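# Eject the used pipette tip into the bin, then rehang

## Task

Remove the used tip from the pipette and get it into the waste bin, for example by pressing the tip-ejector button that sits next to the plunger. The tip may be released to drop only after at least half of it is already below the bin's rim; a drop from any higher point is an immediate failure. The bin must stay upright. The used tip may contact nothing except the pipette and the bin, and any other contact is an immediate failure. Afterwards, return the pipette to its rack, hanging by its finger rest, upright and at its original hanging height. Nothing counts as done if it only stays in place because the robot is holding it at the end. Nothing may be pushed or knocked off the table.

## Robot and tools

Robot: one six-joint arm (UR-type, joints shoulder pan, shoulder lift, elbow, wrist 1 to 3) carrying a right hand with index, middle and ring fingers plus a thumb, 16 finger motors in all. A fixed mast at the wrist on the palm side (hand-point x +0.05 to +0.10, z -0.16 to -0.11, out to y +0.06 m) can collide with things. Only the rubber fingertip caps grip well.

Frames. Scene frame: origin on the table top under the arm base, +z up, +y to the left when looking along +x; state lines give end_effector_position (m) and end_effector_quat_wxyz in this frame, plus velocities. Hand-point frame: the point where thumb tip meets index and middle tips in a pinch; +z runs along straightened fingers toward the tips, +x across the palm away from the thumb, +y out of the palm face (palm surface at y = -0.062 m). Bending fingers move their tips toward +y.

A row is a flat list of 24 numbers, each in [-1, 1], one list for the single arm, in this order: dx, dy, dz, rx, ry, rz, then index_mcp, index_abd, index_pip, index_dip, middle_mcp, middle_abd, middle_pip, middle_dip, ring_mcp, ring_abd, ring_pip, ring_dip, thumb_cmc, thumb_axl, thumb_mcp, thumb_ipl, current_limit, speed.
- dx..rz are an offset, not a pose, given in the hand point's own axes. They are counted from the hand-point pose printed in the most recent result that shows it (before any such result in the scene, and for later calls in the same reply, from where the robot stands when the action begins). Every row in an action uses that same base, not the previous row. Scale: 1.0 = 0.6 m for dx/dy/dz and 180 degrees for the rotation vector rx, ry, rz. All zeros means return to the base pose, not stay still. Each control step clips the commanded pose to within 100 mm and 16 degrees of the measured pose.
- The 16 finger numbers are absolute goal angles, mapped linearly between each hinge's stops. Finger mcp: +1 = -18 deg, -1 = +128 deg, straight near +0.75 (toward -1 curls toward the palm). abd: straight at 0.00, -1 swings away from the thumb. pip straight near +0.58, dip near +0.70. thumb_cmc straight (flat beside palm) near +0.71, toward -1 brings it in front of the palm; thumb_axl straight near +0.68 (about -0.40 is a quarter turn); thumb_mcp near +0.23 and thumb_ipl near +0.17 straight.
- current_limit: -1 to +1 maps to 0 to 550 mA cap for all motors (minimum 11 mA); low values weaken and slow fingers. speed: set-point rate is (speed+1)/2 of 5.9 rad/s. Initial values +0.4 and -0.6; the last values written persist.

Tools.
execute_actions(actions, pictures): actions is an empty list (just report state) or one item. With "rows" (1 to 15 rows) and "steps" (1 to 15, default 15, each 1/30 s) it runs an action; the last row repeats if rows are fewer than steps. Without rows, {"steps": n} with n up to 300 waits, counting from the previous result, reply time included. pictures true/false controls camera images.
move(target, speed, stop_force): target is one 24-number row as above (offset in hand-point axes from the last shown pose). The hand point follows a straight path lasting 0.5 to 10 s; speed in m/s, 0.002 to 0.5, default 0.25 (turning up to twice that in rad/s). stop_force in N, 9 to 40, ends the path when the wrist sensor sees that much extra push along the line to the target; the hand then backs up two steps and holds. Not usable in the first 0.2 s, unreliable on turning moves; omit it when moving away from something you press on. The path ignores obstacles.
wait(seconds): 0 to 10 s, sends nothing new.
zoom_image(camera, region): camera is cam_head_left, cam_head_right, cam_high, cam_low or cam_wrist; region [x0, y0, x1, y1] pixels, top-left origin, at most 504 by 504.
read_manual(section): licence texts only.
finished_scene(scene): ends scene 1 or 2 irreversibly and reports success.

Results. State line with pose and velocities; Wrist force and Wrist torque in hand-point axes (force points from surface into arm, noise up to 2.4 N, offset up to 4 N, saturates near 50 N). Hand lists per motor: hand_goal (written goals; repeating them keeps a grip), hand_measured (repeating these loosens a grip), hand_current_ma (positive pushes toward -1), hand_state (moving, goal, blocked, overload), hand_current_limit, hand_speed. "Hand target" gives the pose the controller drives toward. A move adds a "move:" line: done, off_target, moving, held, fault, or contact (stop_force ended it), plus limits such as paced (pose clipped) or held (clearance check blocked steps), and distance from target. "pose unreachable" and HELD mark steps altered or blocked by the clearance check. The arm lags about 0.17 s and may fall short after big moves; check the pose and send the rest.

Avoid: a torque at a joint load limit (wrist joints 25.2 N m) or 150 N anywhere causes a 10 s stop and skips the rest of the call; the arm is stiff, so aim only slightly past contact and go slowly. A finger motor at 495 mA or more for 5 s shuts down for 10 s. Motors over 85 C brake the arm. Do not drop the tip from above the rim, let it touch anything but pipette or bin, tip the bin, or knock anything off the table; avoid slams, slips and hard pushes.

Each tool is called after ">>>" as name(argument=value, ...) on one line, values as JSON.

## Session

>>> execute_actions(actions=[])

Scene clock: 0.00 s of 9600.00 s.
end_effector_position=(+0.3866, +0.1860, +0.2980) hand_goal=(+0.754, +0.000, +0.576, +0.696, +0.754, +0.000, +0.576, +0.696, +0.754, +0.000, +0.576, +0.696, +0.714, +0.678, +0.226, +0.168) hand_measured=(+0.754, +0.000, +0.576, +0.696, +0.754, +0.000, +0.576, +0.696, +0.754, +0.000, +0.576, +0.696, +0.714, +0.678, +0.226, +0.168) hand_current_ma=(+0, +0, +0, +0, +0, +0, +0, +0, +0, +0, +0, +0, +0, +0, +0, +0) hand_state=(goal, goal, goal, goal, goal, goal, goal, goal, goal, goal, goal, goal, goal, goal, goal, goal) hand_current_limit=0.40 hand_speed=-0.60 end_effector_quat_wxyz=(-0.592, +0.116, +0.797, +0.028) end_effector_velocity=(+0.000, -0.000, +0.000) end_effector_angular_velocity=(+0.000, -0.001, -0.001)
Joint positions: [-0.112 -1.176  1.527 -0.662 -1.504 -1.46 ]
Joint velocities: [-0.    -0.    -0.    -0.001  0.    -0.   ]
Wrist force (N, on the end effector, along its own x y z axes, offset not removed): no reading
Wrist torque (N m, same axes, about the end effector's origin, offset not removed): no reading
Hand target: +0.387, +0.186, +0.298; -0.592, +0.116, +0.797, +0.028
camera_calibration (this result's frames):
cam_wrist: T_world_to_cam=[[0.360959, 0.441814, -0.821285, 0.0520426], [0.674403, -0.731919, -0.0973355, -0.140311], [-0.644119, -0.518743, -0.562153, 0.644879], [0, 0, 0, 1]] pos_world=[0.491219, 0.208837, 0.391605]

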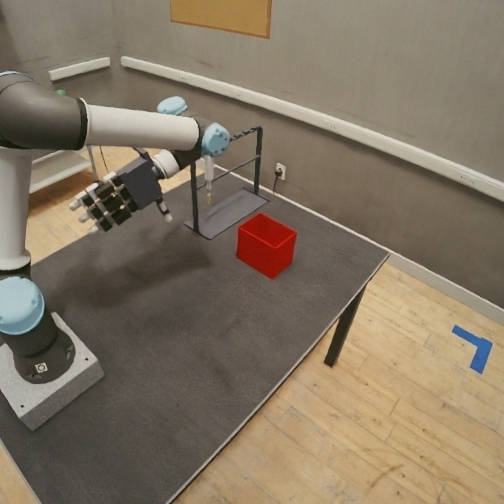

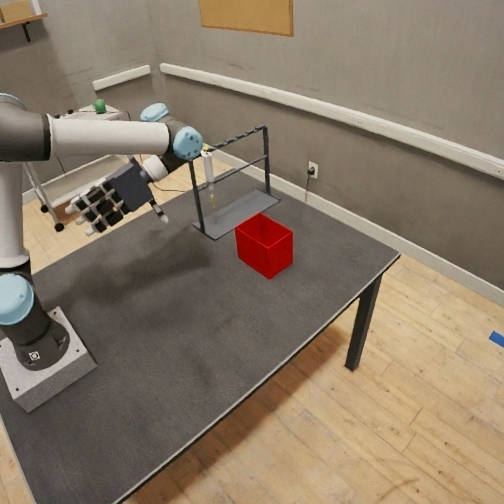

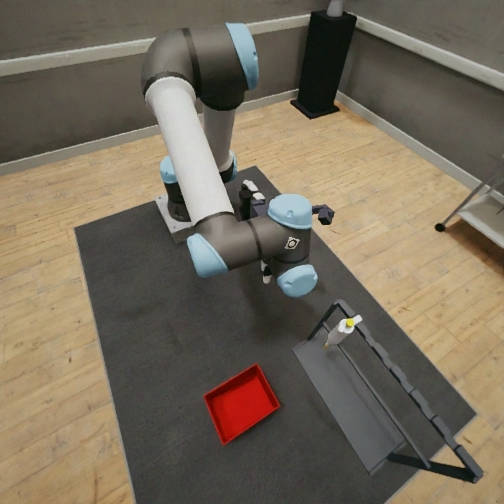

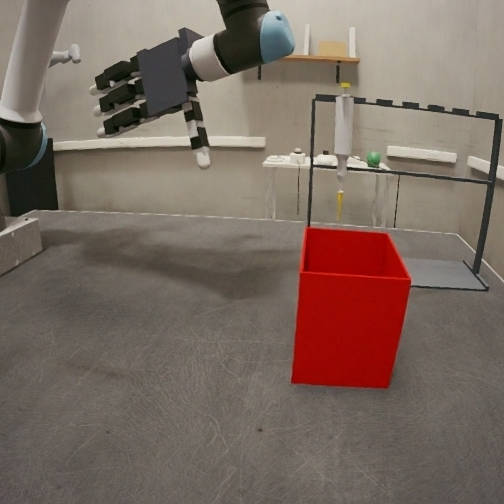

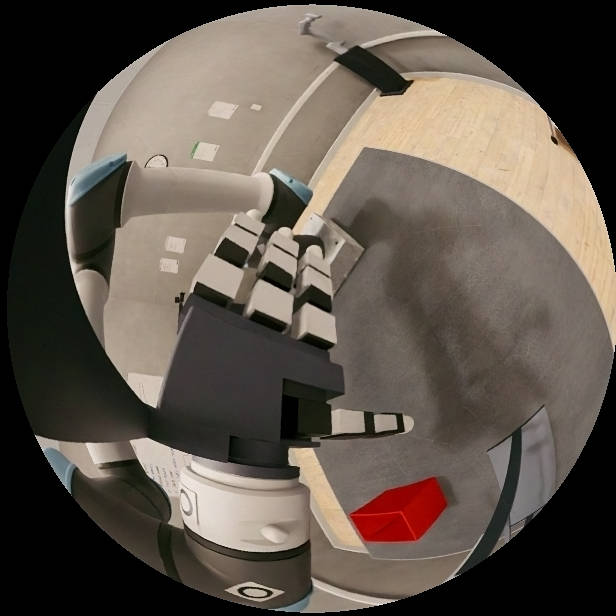

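>>> move(target=[-0.027,-0.218,-0.185,0,-0.45,0,0.3,0,0.25,0.2,0.3,0,0.25,0.2,0.97,0,0.58,0.7,0.68,0.68,0.56,-0.8,0.75,-0.6], speed=0.3)

>>> zoom_image(camera="cam_high", region=[295,265,415,385])

>>> zoom_image(camera="cam_low", region=[290,60,410,240])

Scene clock: 10.93 s of 9600.00 s.
end_effector_position=(+0.4662, +0.0361, +0.3283) hand_goal=(+0.300, +0.000, +0.250, +0.200, +0.300, +0.000, +0.250, +0.200, +0.970, +0.000, +0.580, +0.700, +0.680, +0.680, +0.560, -0.800) hand_measured=(+0.306, +0.002, +0.254, +0.202, +0.306, +0.002, +0.254, +0.204, +0.962, +0.002, +0.578, +0.698, +0.682, +0.678, +0.550, -0.798) hand_current_ma=(+33, +11, +20, +18, +33, +11, +20, +18, -40, +10, -16, -14, +6, -13, -68, +8) hand_state=(goal, goal, goal, goal, goal, goal, goal, goal, goal, goal, goal, goal, goal, goal, goal, goal) hand_current_limit=0.75 hand_speed=-0.60 end_effector_quat_wxyz=(+0.066, +0.106, +0.991, -0.056) end_effector_velocity=(+0.001, -0.001, -0.000) end_effector_angular_velocity=(+0.000, -0.013, +0.001)
Joint positions: [-0.375 -1.821  2.09  -2.004 -1.633 -1.747]
Joint velocities: [-0.005 -0.004  0.009 -0.017  0.006 -0.006]
Wrist force (N, on the end effector, along its own x y z axes, offset not removed): [-0.5 -1.5 -1.9]
Wrist torque (N m, same axes, about the end effector's origin, offset not removed): [-0.03 0.24 -0.06]
Hand target: +0.466, +0.036, +0.328; +0.067, +0.106, +0.990, -0.056
Off the commanded pose: 0.001 m, 0 deg.
After step 90, 5.00 s passed at rest.
move: done
camera_calibration (this result's frames):
cam_wrist: T_world_to_cam=[[0.911668, 0.404335, 0.0733134, -0.434681], [0.16617, -0.525916, 0.834146, -0.37707], [0.375831, -0.748282, -0.546649, 0.163152], [0, 0, 0, 1]] pos_world=[0.397625, 0.0995328, 0.435586]

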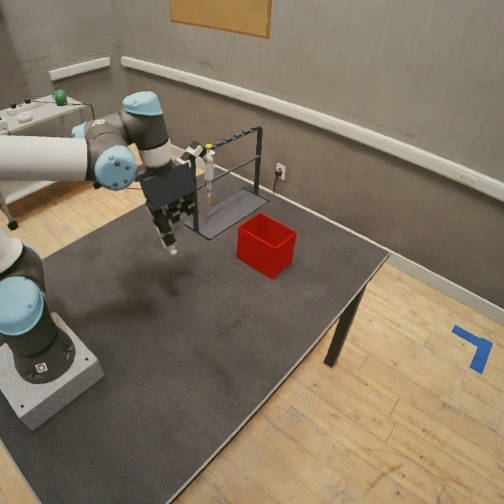

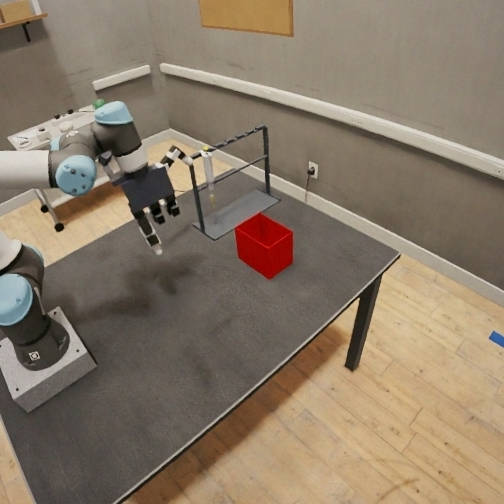

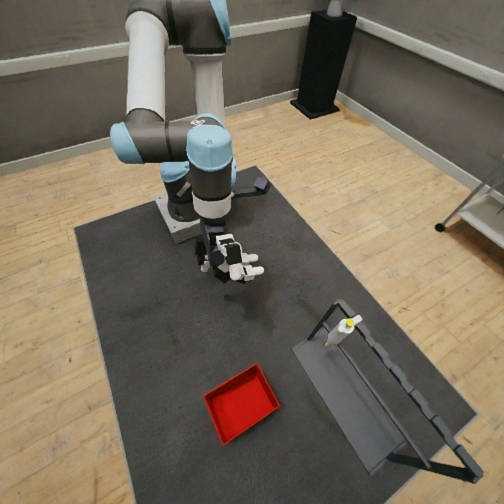

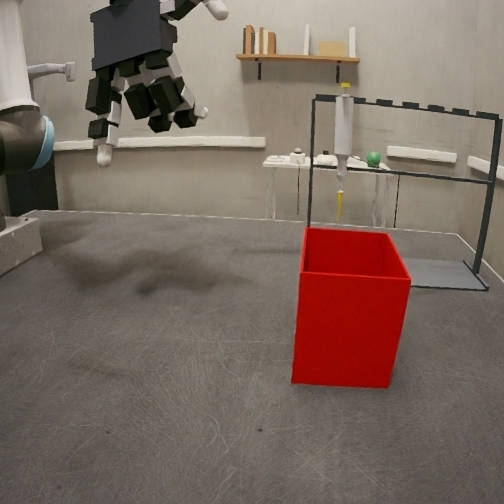

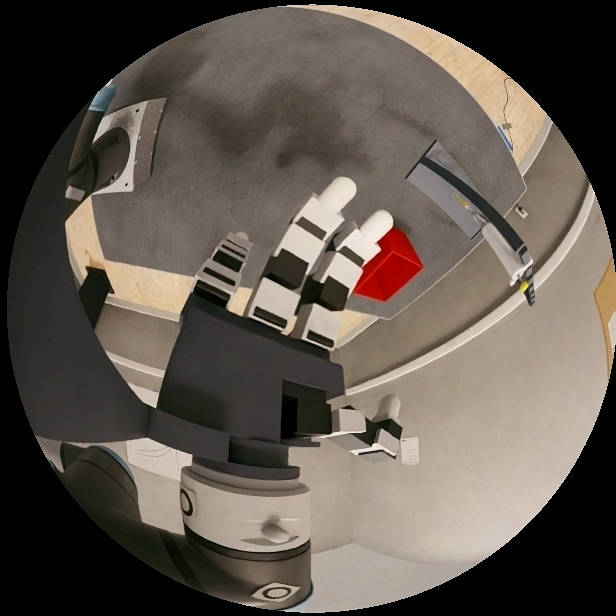

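Region (295, 265, 415, 385) of cam_high's 504x504 image, scaled by 4.200, with more detail than that image has.

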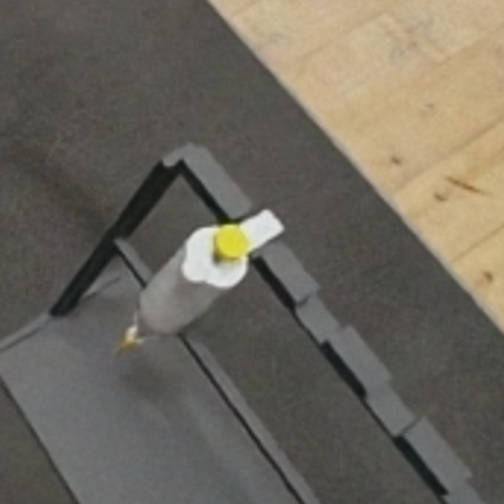

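Region (290, 60, 410, 240) of cam_low's 504x504 image, scaled by 2.800, with more detail than that image has.

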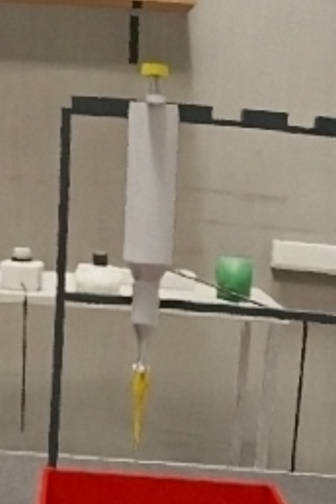

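>>> move(target=[-0.462,0.111,0.197,-0.139,-0.4526,-0.0765,0.3,0,0.25,0.2,0.3,0,0.25,0.2,0.97,0,0.58,0.7,0.68,0.68,0.56,-0.8,0.75,-0.6], speed=0.3)

Scene clock: 20.87 s of 9600.00 s.
end_effector_position=(+0.7630, +0.0296, +0.2444) hand_goal=(+0.300, +0.000, +0.250, +0.200, +0.300, +0.000, +0.250, +0.200, +0.970, +0.000, +0.580, +0.700, +0.680, +0.680, +0.560, -0.800) hand_measured=(+0.302, -0.002, +0.252, +0.202, +0.302, -0.002, +0.252, +0.202, +0.968, -0.002, +0.578, +0.698, +0.682, +0.678, +0.558, -0.800) hand_current_ma=(+15, -10, +14, +14, +15, -11, +14, +14, -14, -12, -14, -14, +6, -13, -10, +3) hand_state=(goal, goal, goal, goal, goal, goal, goal, goal, goal, goal, goal, goal, goal, goal, goal, goal) hand_current_limit=0.75 hand_speed=-0.60 end_effector_quat_wxyz=(+0.703, -0.079, +0.703, +0.078) end_effector_velocity=(+0.003, -0.000, -0.000) end_effector_angular_velocity=(+0.003, -0.009, +0.002)
Joint positions: [-0.413 -0.567  1.623 -4.21  -0.924 -1.559]
Joint velocities: [ 0.002  0.01  -0.016 -0.005  0.     0.008]
Wrist force (N, on the end effector, along its own x y z axes, offset not removed): [0.1 -1.2 -0.6]
Wrist torque (N m, same axes, about the end effector's origin, offset not removed): [-0.07 -0.03 -0.11]
Hand target: +0.763, +0.030, +0.244; +0.703, -0.079, +0.702, +0.079
Off the commanded pose: 0.001 m, 0 deg.
After step 90, 3.80 s passed at rest.
move: done
camera_calibration (this result's frames):
cam_wrist: T_world_to_cam=[[-0.143267, 0.567219, 0.81101, -0.0767081], [-0.595362, -0.704001, 0.387204, 0.335716], [0.790581, -0.427371, 0.43856, -0.565866], [0, 0, 0, 1]] pos_world=[0.636245, 0.03802, 0.180387]

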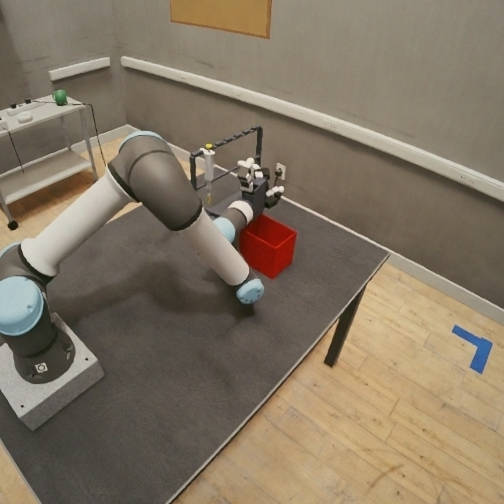

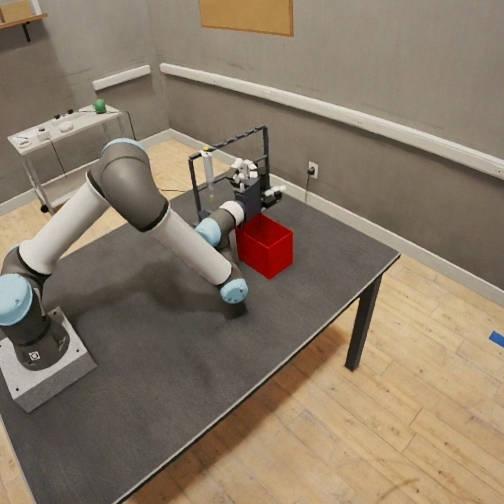

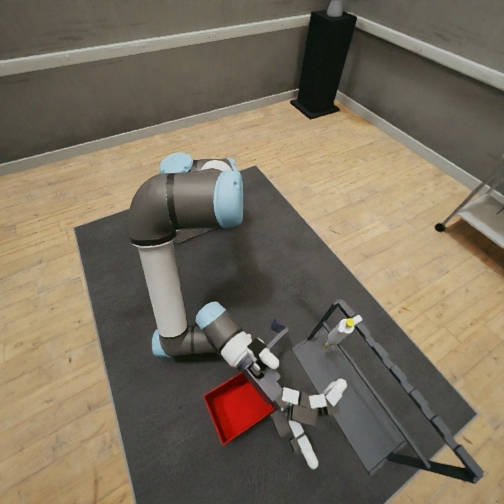

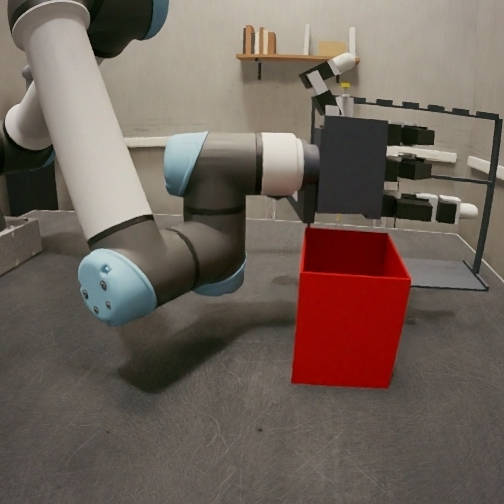

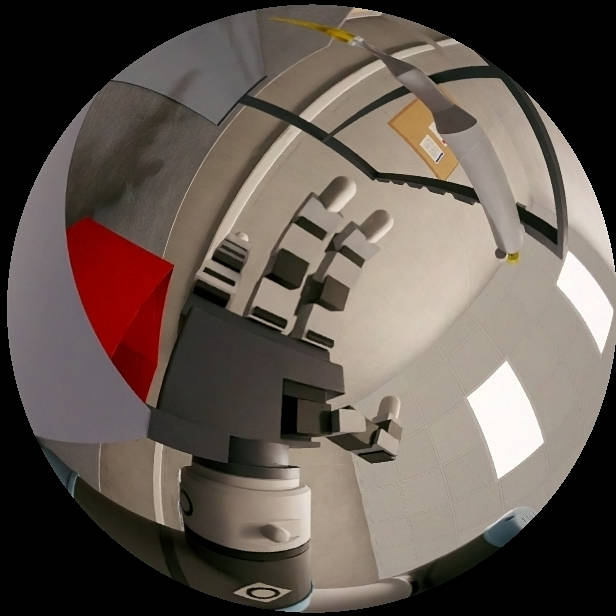

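>>> move(target=[0,0.131,0.021,0,0,0,0.3,0,0.25,0.2,0.3,0,0.25,0.2,0.97,0,0.58,0.7,0.68,0.68,0.56,-0.8,0.75,-0.6], speed=0.1)

Scene clock: 24.23 s of 9600.00 s.
end_effector_position=(+0.7578, +0.1089, +0.2446) hand_goal=(+0.300, +0.000, +0.250, +0.200, +0.300, +0.000, +0.250, +0.200, +0.970, +0.000, +0.580, +0.700, +0.680, +0.680, +0.560, -0.800) hand_measured=(+0.302, -0.002, +0.252, +0.202, +0.302, -0.002, +0.252, +0.202, +0.968, -0.002, +0.578, +0.698, +0.682, +0.678, +0.558, -0.800) hand_current_ma=(+12, -10, +14, +14, +12, -11, +14, +14, -11, -12, -13, -14, +6, -13, -10, +3) hand_state=(goal, goal, goal, goal, goal, goal, goal, goal, goal, goal, goal, goal, goal, goal, goal, goal) hand_current_limit=0.75 hand_speed=-0.60 end_effector_quat_wxyz=(+0.703, -0.079, +0.703, +0.079) end_effector_velocity=(-0.000, +0.003, +0.000) end_effector_angular_velocity=(-0.001, -0.001, +0.000)
Joint positions: [-0.279 -0.585  1.672 -4.24  -1.057 -1.561]
Joint velocities: [ 0.004  0.    -0.    -0.001 -0.004 -0.001]
Wrist force (N, on the end effector, along its own x y z axes, offset not removed): [-0.3 0.6 -2.1]
Wrist torque (N m, same axes, about the end effector's origin, offset not removed): [0.20 0.21 0.11]
Hand target: +0.758, +0.109, +0.245; +0.703, -0.079, +0.703, +0.079
Off the commanded pose: 0.000 m, 0 deg.
move: done
camera_calibration (this result's frames):
cam_wrist: T_world_to_cam=[[-0.143348, 0.567038, 0.811122, -0.12249], [-0.595376, -0.7041, 0.387002, 0.388404], [0.790556, -0.427447, 0.438533, -0.527959], [0, 0, 0, 1]] pos_world=[0.631069, 0.117258, 0.180569]

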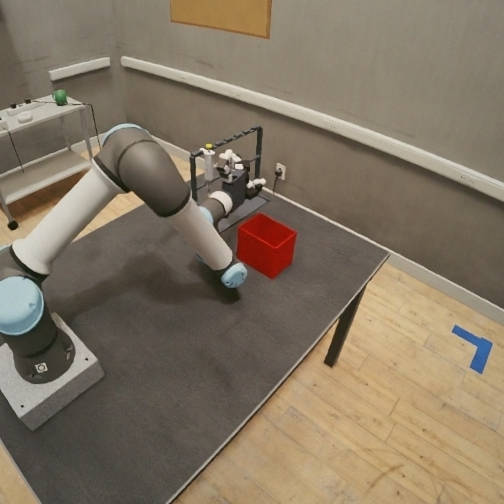

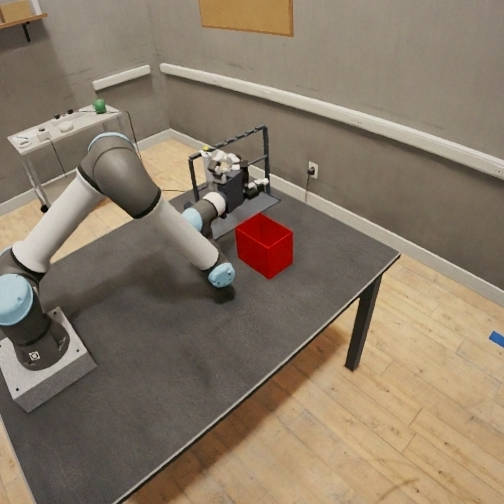

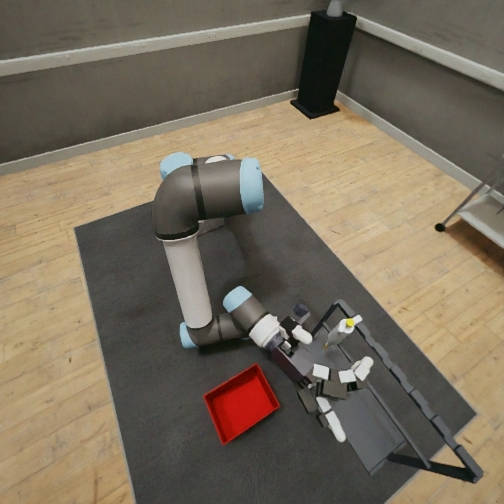

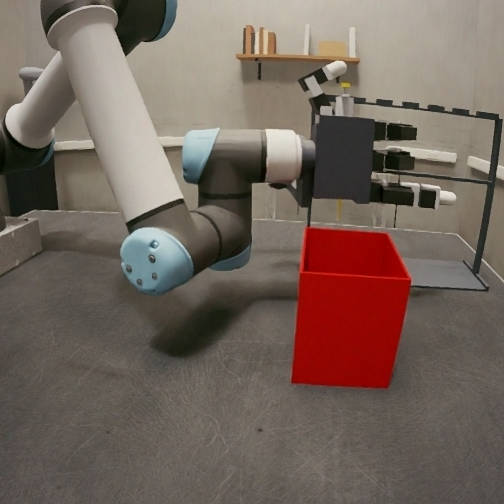

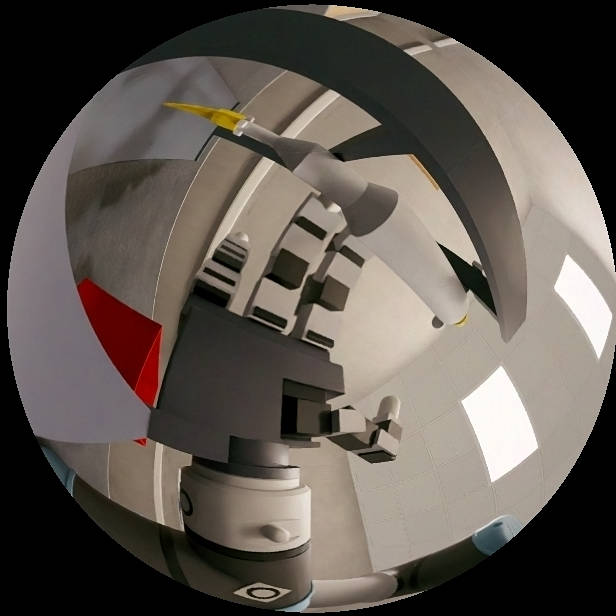

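Matches; pipette about 2–3 mm farther.

>>> move(target=[0,0.122,0.017,0,0,0,0.3,0,0.25,0.2,0.3,0,0.25,0.2,0.97,0,0.58,0.7,0.68,0.68,0.56,-0.8,0.75,-0.6], speed=0.04)

>>> move(target=[0,0,0,0,0,0,-0.14,0,-0.15,-0.03,-0.14,0,-0.15,-0.03,0.97,0,0.58,0.7,0.68,0.68,0.56,-0.8,0.75,-0.6])

>>> zoom_image(camera="cam_high", region=[295,265,415,385])

Scene clock: 29.40 s of 9600.00 s.
end_effector_position=(+0.7514, +0.1823, +0.2447) hand_goal=(+0.300, +0.000, +0.250, +0.200, +0.300, +0.000, +0.250, +0.200, +0.970, +0.000, +0.580, +0.700, +0.680, +0.680, +0.560, -0.800) hand_measured=(+0.302, -0.002, +0.252, +0.202, +0.302, -0.002, +0.252, +0.202, +0.968, -0.002, +0.578, +0.698, +0.682, +0.678, +0.558, -0.800) hand_current_ma=(+12, -10, +14, +14, +12, -11, +14, +14, -11, -12, -13, -14, +6, -13, -10, +3) hand_state=(goal, goal, goal, goal, goal, goal, goal, goal, goal, goal, goal, goal, goal, goal, goal, goal) hand_current_limit=0.75 hand_speed=-0.60 end_effector_quat_wxyz=(+0.703, -0.079, +0.703, +0.079) end_effector_velocity=(+0.000, +0.002, -0.000) end_effector_angular_velocity=(+0.001, +0.002, -0.001)
Joint positions: [-0.148 -0.592  1.689 -4.25  -1.189 -1.562]
Joint velocities: [ 0.004 -0.    -0.     0.002 -0.004  0.001]
Wrist force (N, on the end effector, along its own x y z axes, offset not removed): [0.6 -1.0 -1.1]
Wrist torque (N m, same axes, about the end effector's origin, offset not removed): [-0.18 0.09 -0.02]
Hand target: +0.751, +0.183, +0.245; +0.703, -0.079, +0.703, +0.079
Off the commanded pose: 0.000 m, 0 deg.
move: done
camera_calibration (this result's frames):
cam_wrist: T_world_to_cam=[[-0.1434, 0.566855, 0.811241, -0.165124], [-0.595386, -0.704195, 0.386813, 0.436309], [0.790539, -0.427533, 0.438479, -0.491584], [0, 0, 0, 1]] pos_world=[0.624709, 0.19068, 0.180735]

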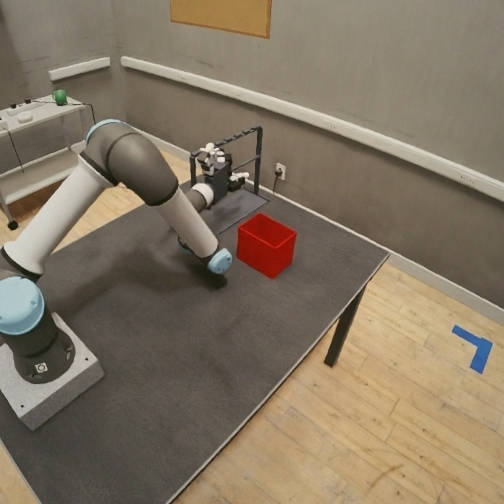

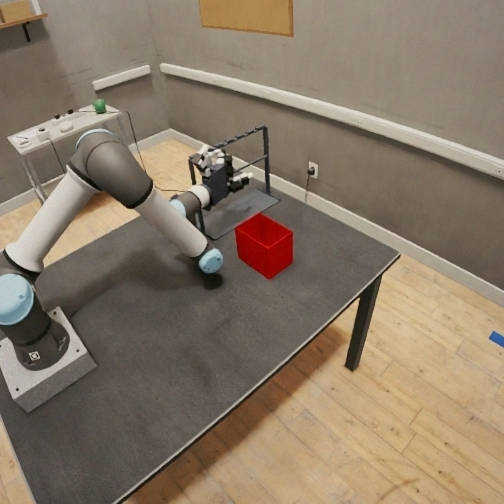

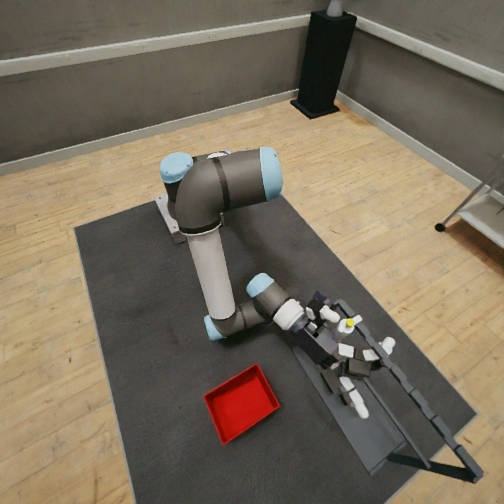

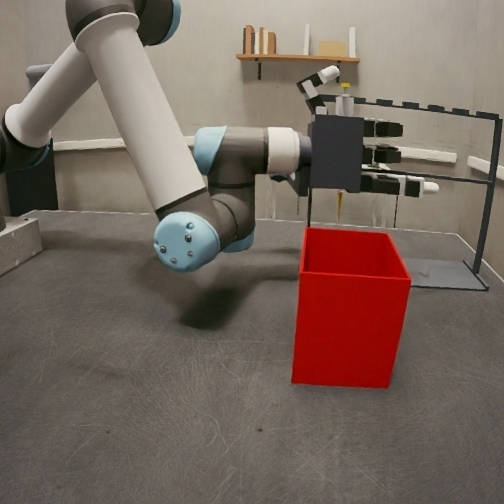

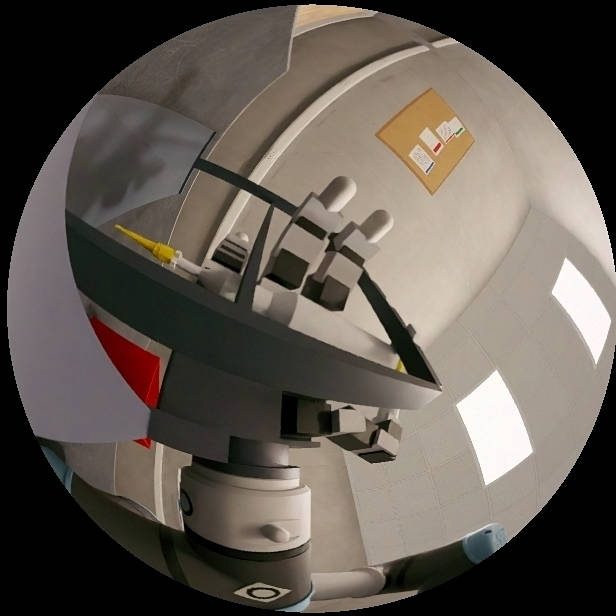

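Scene clock: 30.17 s of 9600.00 s.
end_effector_position=(+0.7514, +0.1823, +0.2447) hand_goal=(-0.140, +0.000, -0.150, -0.030, -0.140, +0.000, -0.150, -0.030, +0.970, +0.000, +0.580, +0.700, +0.680, +0.680, +0.560, -0.800) hand_measured=(-0.138, -0.002, -0.148, -0.028, -0.138, -0.002, -0.148, -0.028, +0.968, -0.002, +0.578, +0.698, +0.682, +0.678, +0.558, -0.800) hand_current_ma=(+14, -10, +13, +14, +14, -11, +13, +14, -11, -12, -13, -14, +6, -13, -10, +3) hand_state=(goal, goal, goal, goal, goal, goal, goal, goal, goal, goal, goal, goal, goal, goal, goal, goal) hand_current_limit=0.75 hand_speed=-0.60 end_effector_quat_wxyz=(+0.703, -0.079, +0.703, +0.079) end_effector_velocity=(+0.000, -0.000, -0.001) end_effector_angular_velocity=(+0.000, +0.002, +0.000)
Joint positions: [-0.148 -0.592  1.689 -4.25  -1.189 -1.562]
Joint velocities: [-0.     0.     0.001  0.001  0.    -0.   ]
Wrist force (N, on the end effector, along its own x y z axes, offset not removed): [-2.3 0.2 -0.7]
Wrist torque (N m, same axes, about the end effector's origin, offset not removed): [-0.09 0.23 -0.29]
Hand target: +0.751, +0.182, +0.245; +0.703, -0.079, +0.703, +0.079
Off the commanded pose: 0.000 m, 0 deg.
move: done
camera_calibration (this result's frames):
cam_wrist: T_world_to_cam=[[-0.143389, 0.56685, 0.811246, -0.165136], [-0.595364, -0.704206, 0.386826, 0.436302], [0.790557, -0.427521, 0.438458, -0.491587], [0, 0, 0, 1]] pos_world=[0.624708, 0.190691, 0.180734]

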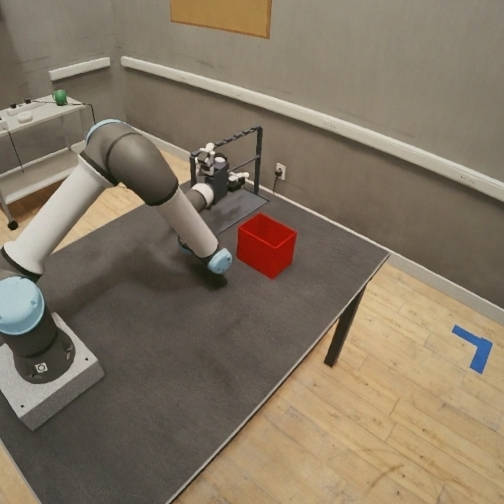

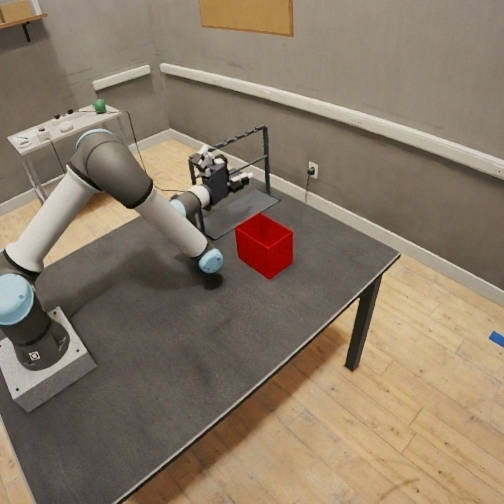

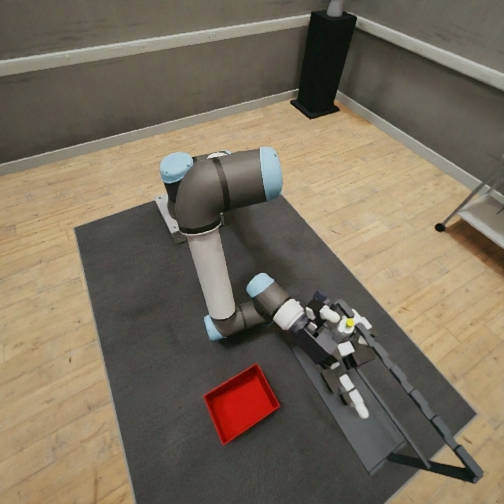

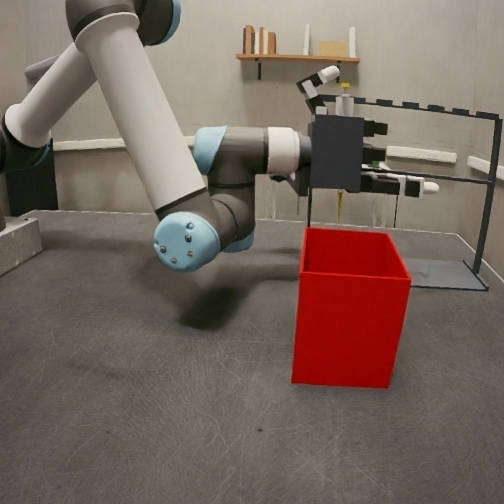

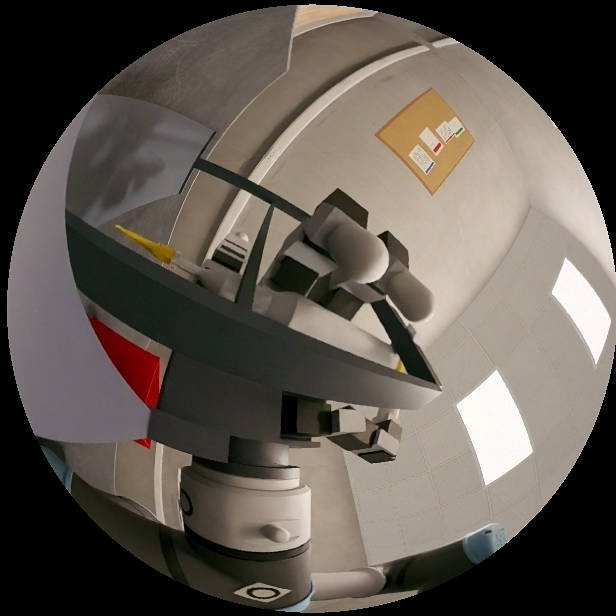

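Region (295, 265, 415, 385) of cam_high's 504x504 image, scaled by 4.200, with more detail than that image has.

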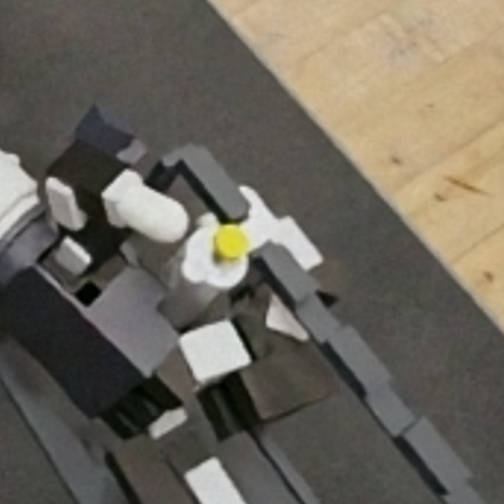

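>>> move(target=[0,0.003,0,0,0,0,-0.44,0,-0.36,-0.6,-0.44,0,-0.36,-0.6,0.97,0,0.58,0.7,0.68,0.68,0.56,-0.8,0.75,-0.6], speed=0.01)

>>> execute_actions(actions=[{"rows":[[0,0,0,0,0,0,-0.5,0,-0.47,-0.68,-0.52,0.05,-0.47,-0.68,0.97,0,0.58,0.7,0.68,0.68,0.56,-0.8,0.75,-0.6]]}], pictures=false)

>>> move(target=[-0.022,0,0,0,0,0,-0.5,0,-0.47,-0.68,-0.52,0.05,-0.47,-0.68,0.97,0,0.58,0.7,0.68,0.68,0.56,-0.8,0.75,-0.6], speed=0.015)

>>> zoom_image(camera="cam_high", region=[295,265,415,385])

Scene clock: 37.57 s of 9600.00 s.
end_effector_position=(+0.7511, +0.1840, +0.2447) hand_goal=(-0.440, +0.000, -0.360, -0.600, -0.440, +0.000, -0.360, -0.600, +0.970, +0.000, +0.580, +0.700, +0.680, +0.680, +0.560, -0.800) hand_measured=(-0.440, -0.002, -0.350, -0.564, -0.438, -0.002, -0.350, -0.552, +0.968, -0.002, +0.578, +0.698, +0.682, +0.678, +0.558, -0.800) hand_current_ma=(-1, -10, +63, +207, +7, -9, +60, +247, -11, -13, -13, -14, +6, -13, -10, +3) hand_state=(goal, goal, goal, blocked, goal, goal, goal, blocked, goal, goal, goal, goal, goal, goal, goal, goal) hand_current_limit=0.75 hand_speed=-0.60 end_effector_quat_wxyz=(+0.703, -0.079, +0.703, +0.079) end_effector_velocity=(+0.000, +0.000, -0.000) end_effector_angular_velocity=(+0.000, +0.001, -0.000)
Joint positions: [-0.145 -0.592  1.689 -4.25  -1.192 -1.562]
Joint velocities: [ 0.001  0.     0.     0.001 -0.001 -0.   ]
Wrist force (N, on the end effector, along its own x y z axes, offset not removed): [0.0 -2.1 -1.2]
Wrist torque (N m, same axes, about the end effector's origin, offset not removed): [-0.24 -0.10 -0.24]
Hand target: +0.751, +0.184, +0.245; +0.703, -0.079, +0.703, +0.079
Off the commanded pose: 0.000 m, 0 deg.
After step 90, 3.57 s passed at rest.
move: done
camera_calibration (this result's frames):
cam_wrist: T_world_to_cam=[[-0.143385, 0.566847, 0.811249, -0.166178], [-0.595368, -0.704205, 0.386823, 0.437286], [0.790555, -0.427527, 0.438455, -0.490536], [0, 0, 0, 1]] pos_world=[0.624314, 0.19242, 0.180737]

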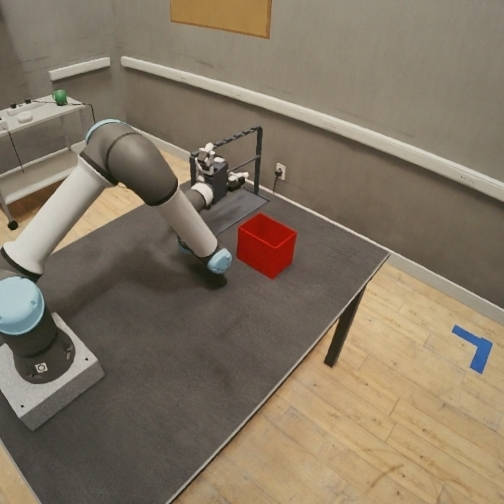

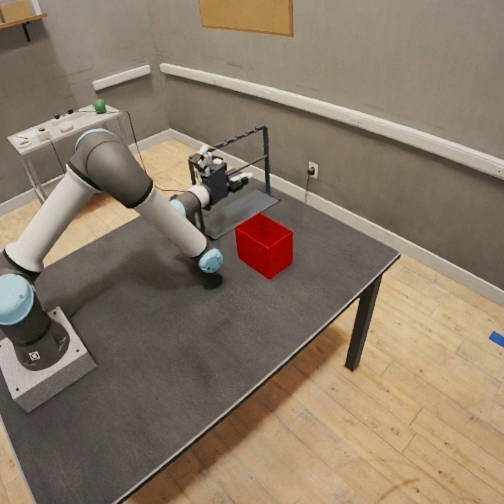

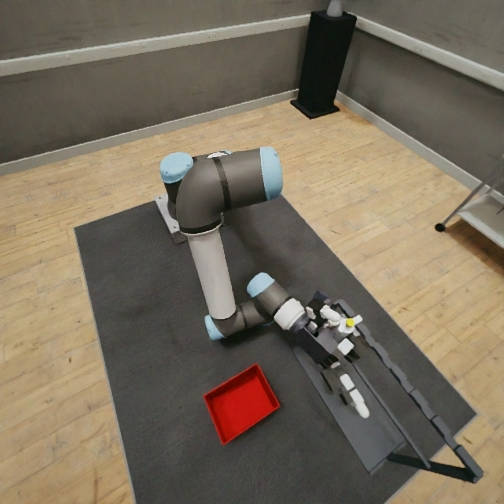

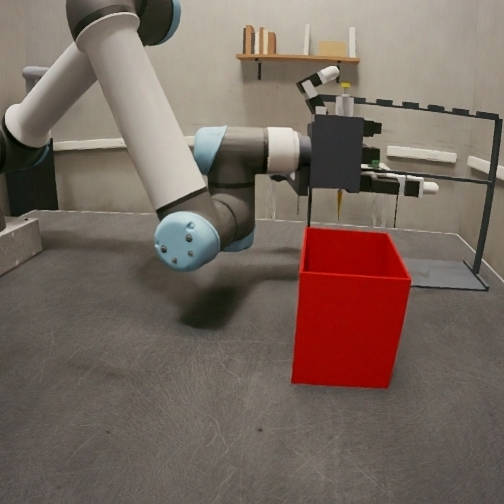

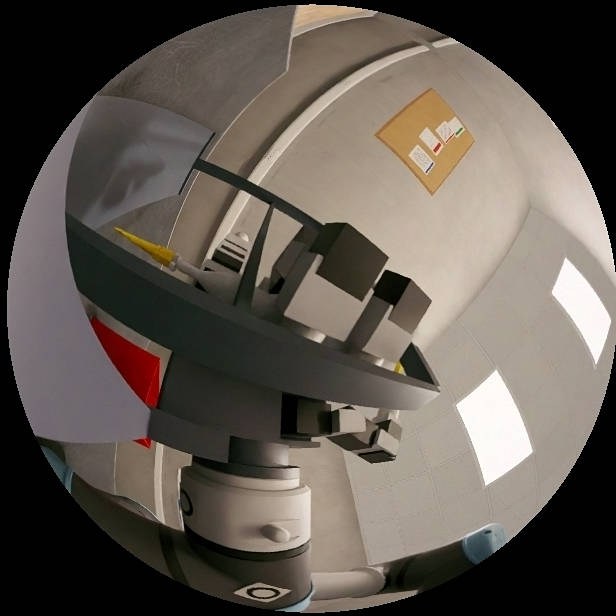

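Scene clock: 38.07 s of 9600.00 s.
end_effector_position=(+0.7510, +0.1840, +0.2448) hand_goal=(-0.500, +0.000, -0.470, -0.680, -0.520, +0.050, -0.470, -0.680, +0.970, +0.000, +0.580, +0.700, +0.680, +0.680, +0.560, -0.800) hand_measured=(-0.480, -0.002, -0.356, -0.572, -0.484, +0.028, -0.358, -0.560, +0.968, -0.002, +0.578, +0.698, +0.682, +0.678, +0.558, -0.800) hand_current_ma=(+108, -10, +481, +481, +208, -96, +481, +481, -11, -13, -13, -14, +6, -13, -10, +3) hand_state=(goal, goal, blocked, blocked, blocked, blocked, blocked, blocked, goal, goal, goal, goal, goal, goal, goal, goal) hand_current_limit=0.75 hand_speed=-0.60 end_effector_quat_wxyz=(+0.703, -0.079, +0.703, +0.079) end_effector_velocity=(+0.000, +0.000, +0.000) end_effector_angular_velocity=(-0.000, +0.000, +0.000)
Joint positions: [-0.145 -0.592  1.689 -4.25  -1.192 -1.562]
Joint velocities: [ 0. -0. -0.  0. -0. -0.]
Wrist force (N, on the end effector, along its own x y z axes, offset not removed): [-3.4 -0.8 0.1]
Wrist torque (N m, same axes, about the end effector's origin, offset not removed): [-0.17 0.11 -0.18]
Hand target: +0.751, +0.184, +0.245; +0.703, -0.079, +0.703, +0.079
Off the commanded pose: 0.000 m, 0 deg.
Steps of this call (steps 1 to 15: all 15 steps of this action). Readings (end_effector_position | what the end effector reports):
1: (+0.7510, +0.1840, +0.2447) | hand_goal=(-0.500, +0.000, -0.470, -0.680, -0.520, +0.050, -0.470, -0.680, +0.970, +0.000, +0.580, +0.700, +0.680, +0.680, +0.560, -0.800) hand_measured=(-0.440, -0.002, -0.350, -0.564, -0.438, -0.002, -0.350, -0.552, +0.968, -0.002, +0.578, +0.698, +0.682, +0.678, +0.558, -0.800) hand_current_ma=(-1, -10, +63, +207, +7, -9, +60, +247, -11, -13, -13, -14, +6, -13, -10, +3) hand_state=(moving, goal, moving, moving, moving, moving, moving, moving, goal, goal, goal, goal, goal, goal, goal, goal) hand_current_limit=0.75 hand_speed=-0.60
2: (+0.7510, +0.1840, +0.2447) | hand_goal=(-0.500, +0.000, -0.470, -0.680, -0.520, +0.050, -0.470, -0.680, +0.970, +0.000, +0.580, +0.700, +0.680, +0.680, +0.560, -0.800) hand_measured=(-0.444, -0.002, -0.350, -0.568, -0.442, +0.002, -0.350, -0.556, +0.968, -0.002, +0.578, +0.698, +0.682, +0.678, +0.558, -0.800) hand_current_ma=(+80, -10, +267, +327, +101, -88, +254, +361, -11, -13, -13, -14, +6, -13, -10, +3) hand_state=(moving, goal, moving, moving, moving, moving, moving, moving, goal, goal, goal, goal, goal, goal, goal, goal) hand_current_limit=0.75 hand_speed=-0.60
4: (+0.7510, +0.1840, +0.2448) | hand_goal=(-0.500, +0.000, -0.470, -0.680, -0.520, +0.050, -0.470, -0.680, +0.970, +0.000, +0.580, +0.700, +0.680, +0.680, +0.560, -0.800) hand_measured=(-0.480, -0.002, -0.356, -0.572, -0.482, +0.026, -0.358, -0.560, +0.968, -0.002, +0.578, +0.698, +0.682, +0.678, +0.558, -0.800) hand_current_ma=(+118, -10, +481, +481, +193, -88, +481, +481, -11, -13, -13, -14, +6, -13, -9, +3) hand_state=(moving, goal, moving, blocked, moving, moving, moving, blocked, goal, goal, goal, goal, goal, goal, goal, goal) hand_current_limit=0.75 hand_speed=-0.60
8: (+0.7510, +0.1840, +0.2448) | hand_goal=(-0.500, +0.000, -0.470, -0.680, -0.520, +0.050, -0.470, -0.680, +0.970, +0.000, +0.580, +0.700, +0.680, +0.680, +0.560, -0.800) hand_measured=(-0.480, -0.002, -0.356, -0.572, -0.484, +0.028, -0.358, -0.560, +0.968, -0.002, +0.578, +0.698, +0.682, +0.678, +0.558, -0.800) hand_current_ma=(+108, -10, +481, +481, +208, -96, +481, +481, -11, -13, -13, -14, +6, -13, -10, +3) hand_state=(goal, goal, blocked, blocked, blocked, blocked, blocked, blocked, goal, goal, goal, goal, goal, goal, goal, goal) hand_current_limit=0.75 hand_speed=-0.60
15: the state above

Scene clock: 39.43 s of 9600.00 s.
end_effector_position=(+0.7511, +0.1840, +0.2577) hand_goal=(-0.500, +0.000, -0.470, -0.680, -0.520, +0.050, -0.470, -0.680, +0.970, +0.000, +0.580, +0.700, +0.680, +0.680, +0.560, -0.800) hand_measured=(-0.480, -0.002, -0.356, -0.572, -0.484, +0.032, -0.358, -0.560, +0.968, -0.002, +0.578, +0.698, +0.682, +0.678, +0.558, -0.800) hand_current_ma=(+108, -10, +481, +481, +208, -83, +481, +481, -11, -13, -13, -14, +6, -13, -10, +3) hand_state=(goal, goal, blocked, blocked, blocked, goal, blocked, blocked, goal, goal, goal, goal, goal, goal, goal, goal) hand_current_limit=0.75 hand_speed=-0.60 end_effector_quat_wxyz=(+0.703, -0.079, +0.702, +0.079) end_effector_velocity=(-0.000, -0.000, +0.002) end_effector_angular_velocity=(+0.001, +0.001, -0.000)
Joint positions: [-0.145 -0.62   1.698 -4.231 -1.192 -1.562]
Joint velocities: [-0.    -0.005  0.002  0.003  0.     0.   ]
Wrist force (N, on the end effector, along its own x y z axes, offset not removed): [2.0 -1.2 -0.4]
Wrist torque (N m, same axes, about the end effector's origin, offset not removed): [-0.15 -0.21 0.07]
Hand target: +0.751, +0.184, +0.258; +0.703, -0.079, +0.702, +0.079
Off the commanded pose: 0.000 m, 0 deg.
move: done
camera_calibration (this result's frames):
cam_wrist: T_world_to_cam=[[-0.143455, 0.566856, 0.81123, -0.176648], [-0.595384, -0.70421, 0.386789, 0.43229], [0.79053, -0.427507, 0.43852, -0.496239], [0, 0, 0, 1]] pos_world=[0.624329, 0.192412, 0.193708]

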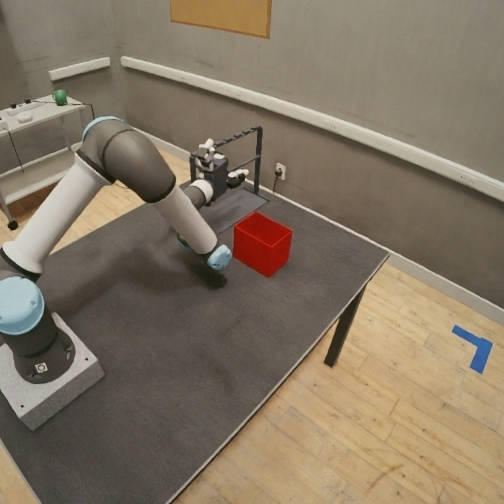

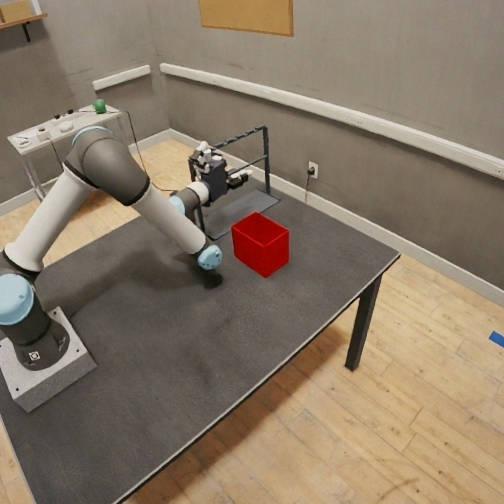

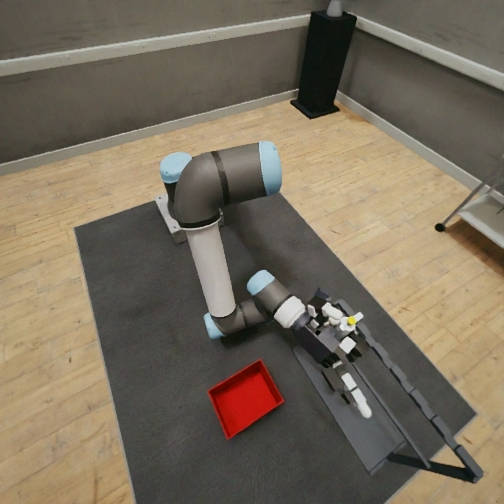

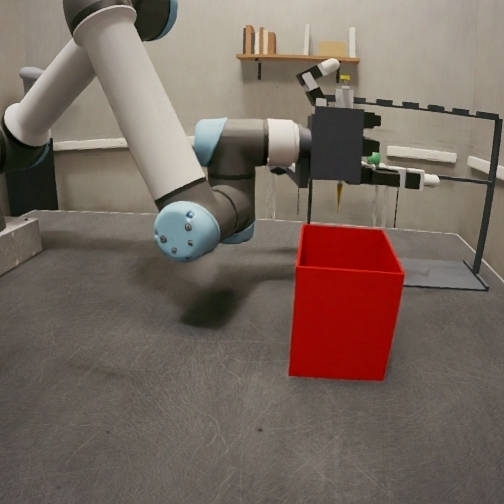

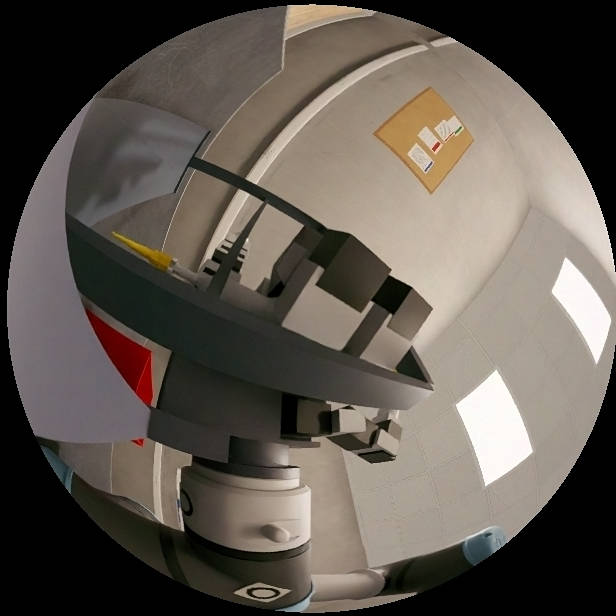

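Region (295, 265, 415, 385) of cam_high's 504x504 image, scaled by 4.200, with more detail than that image has.

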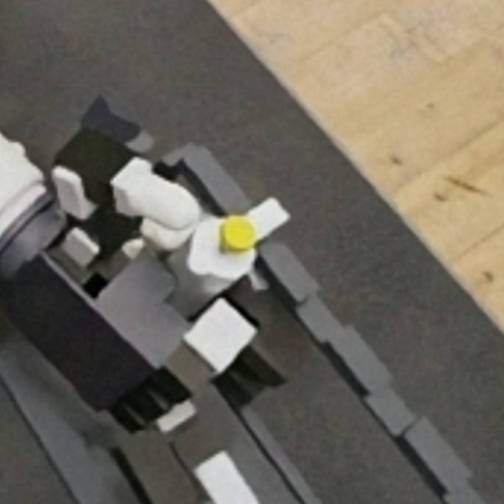

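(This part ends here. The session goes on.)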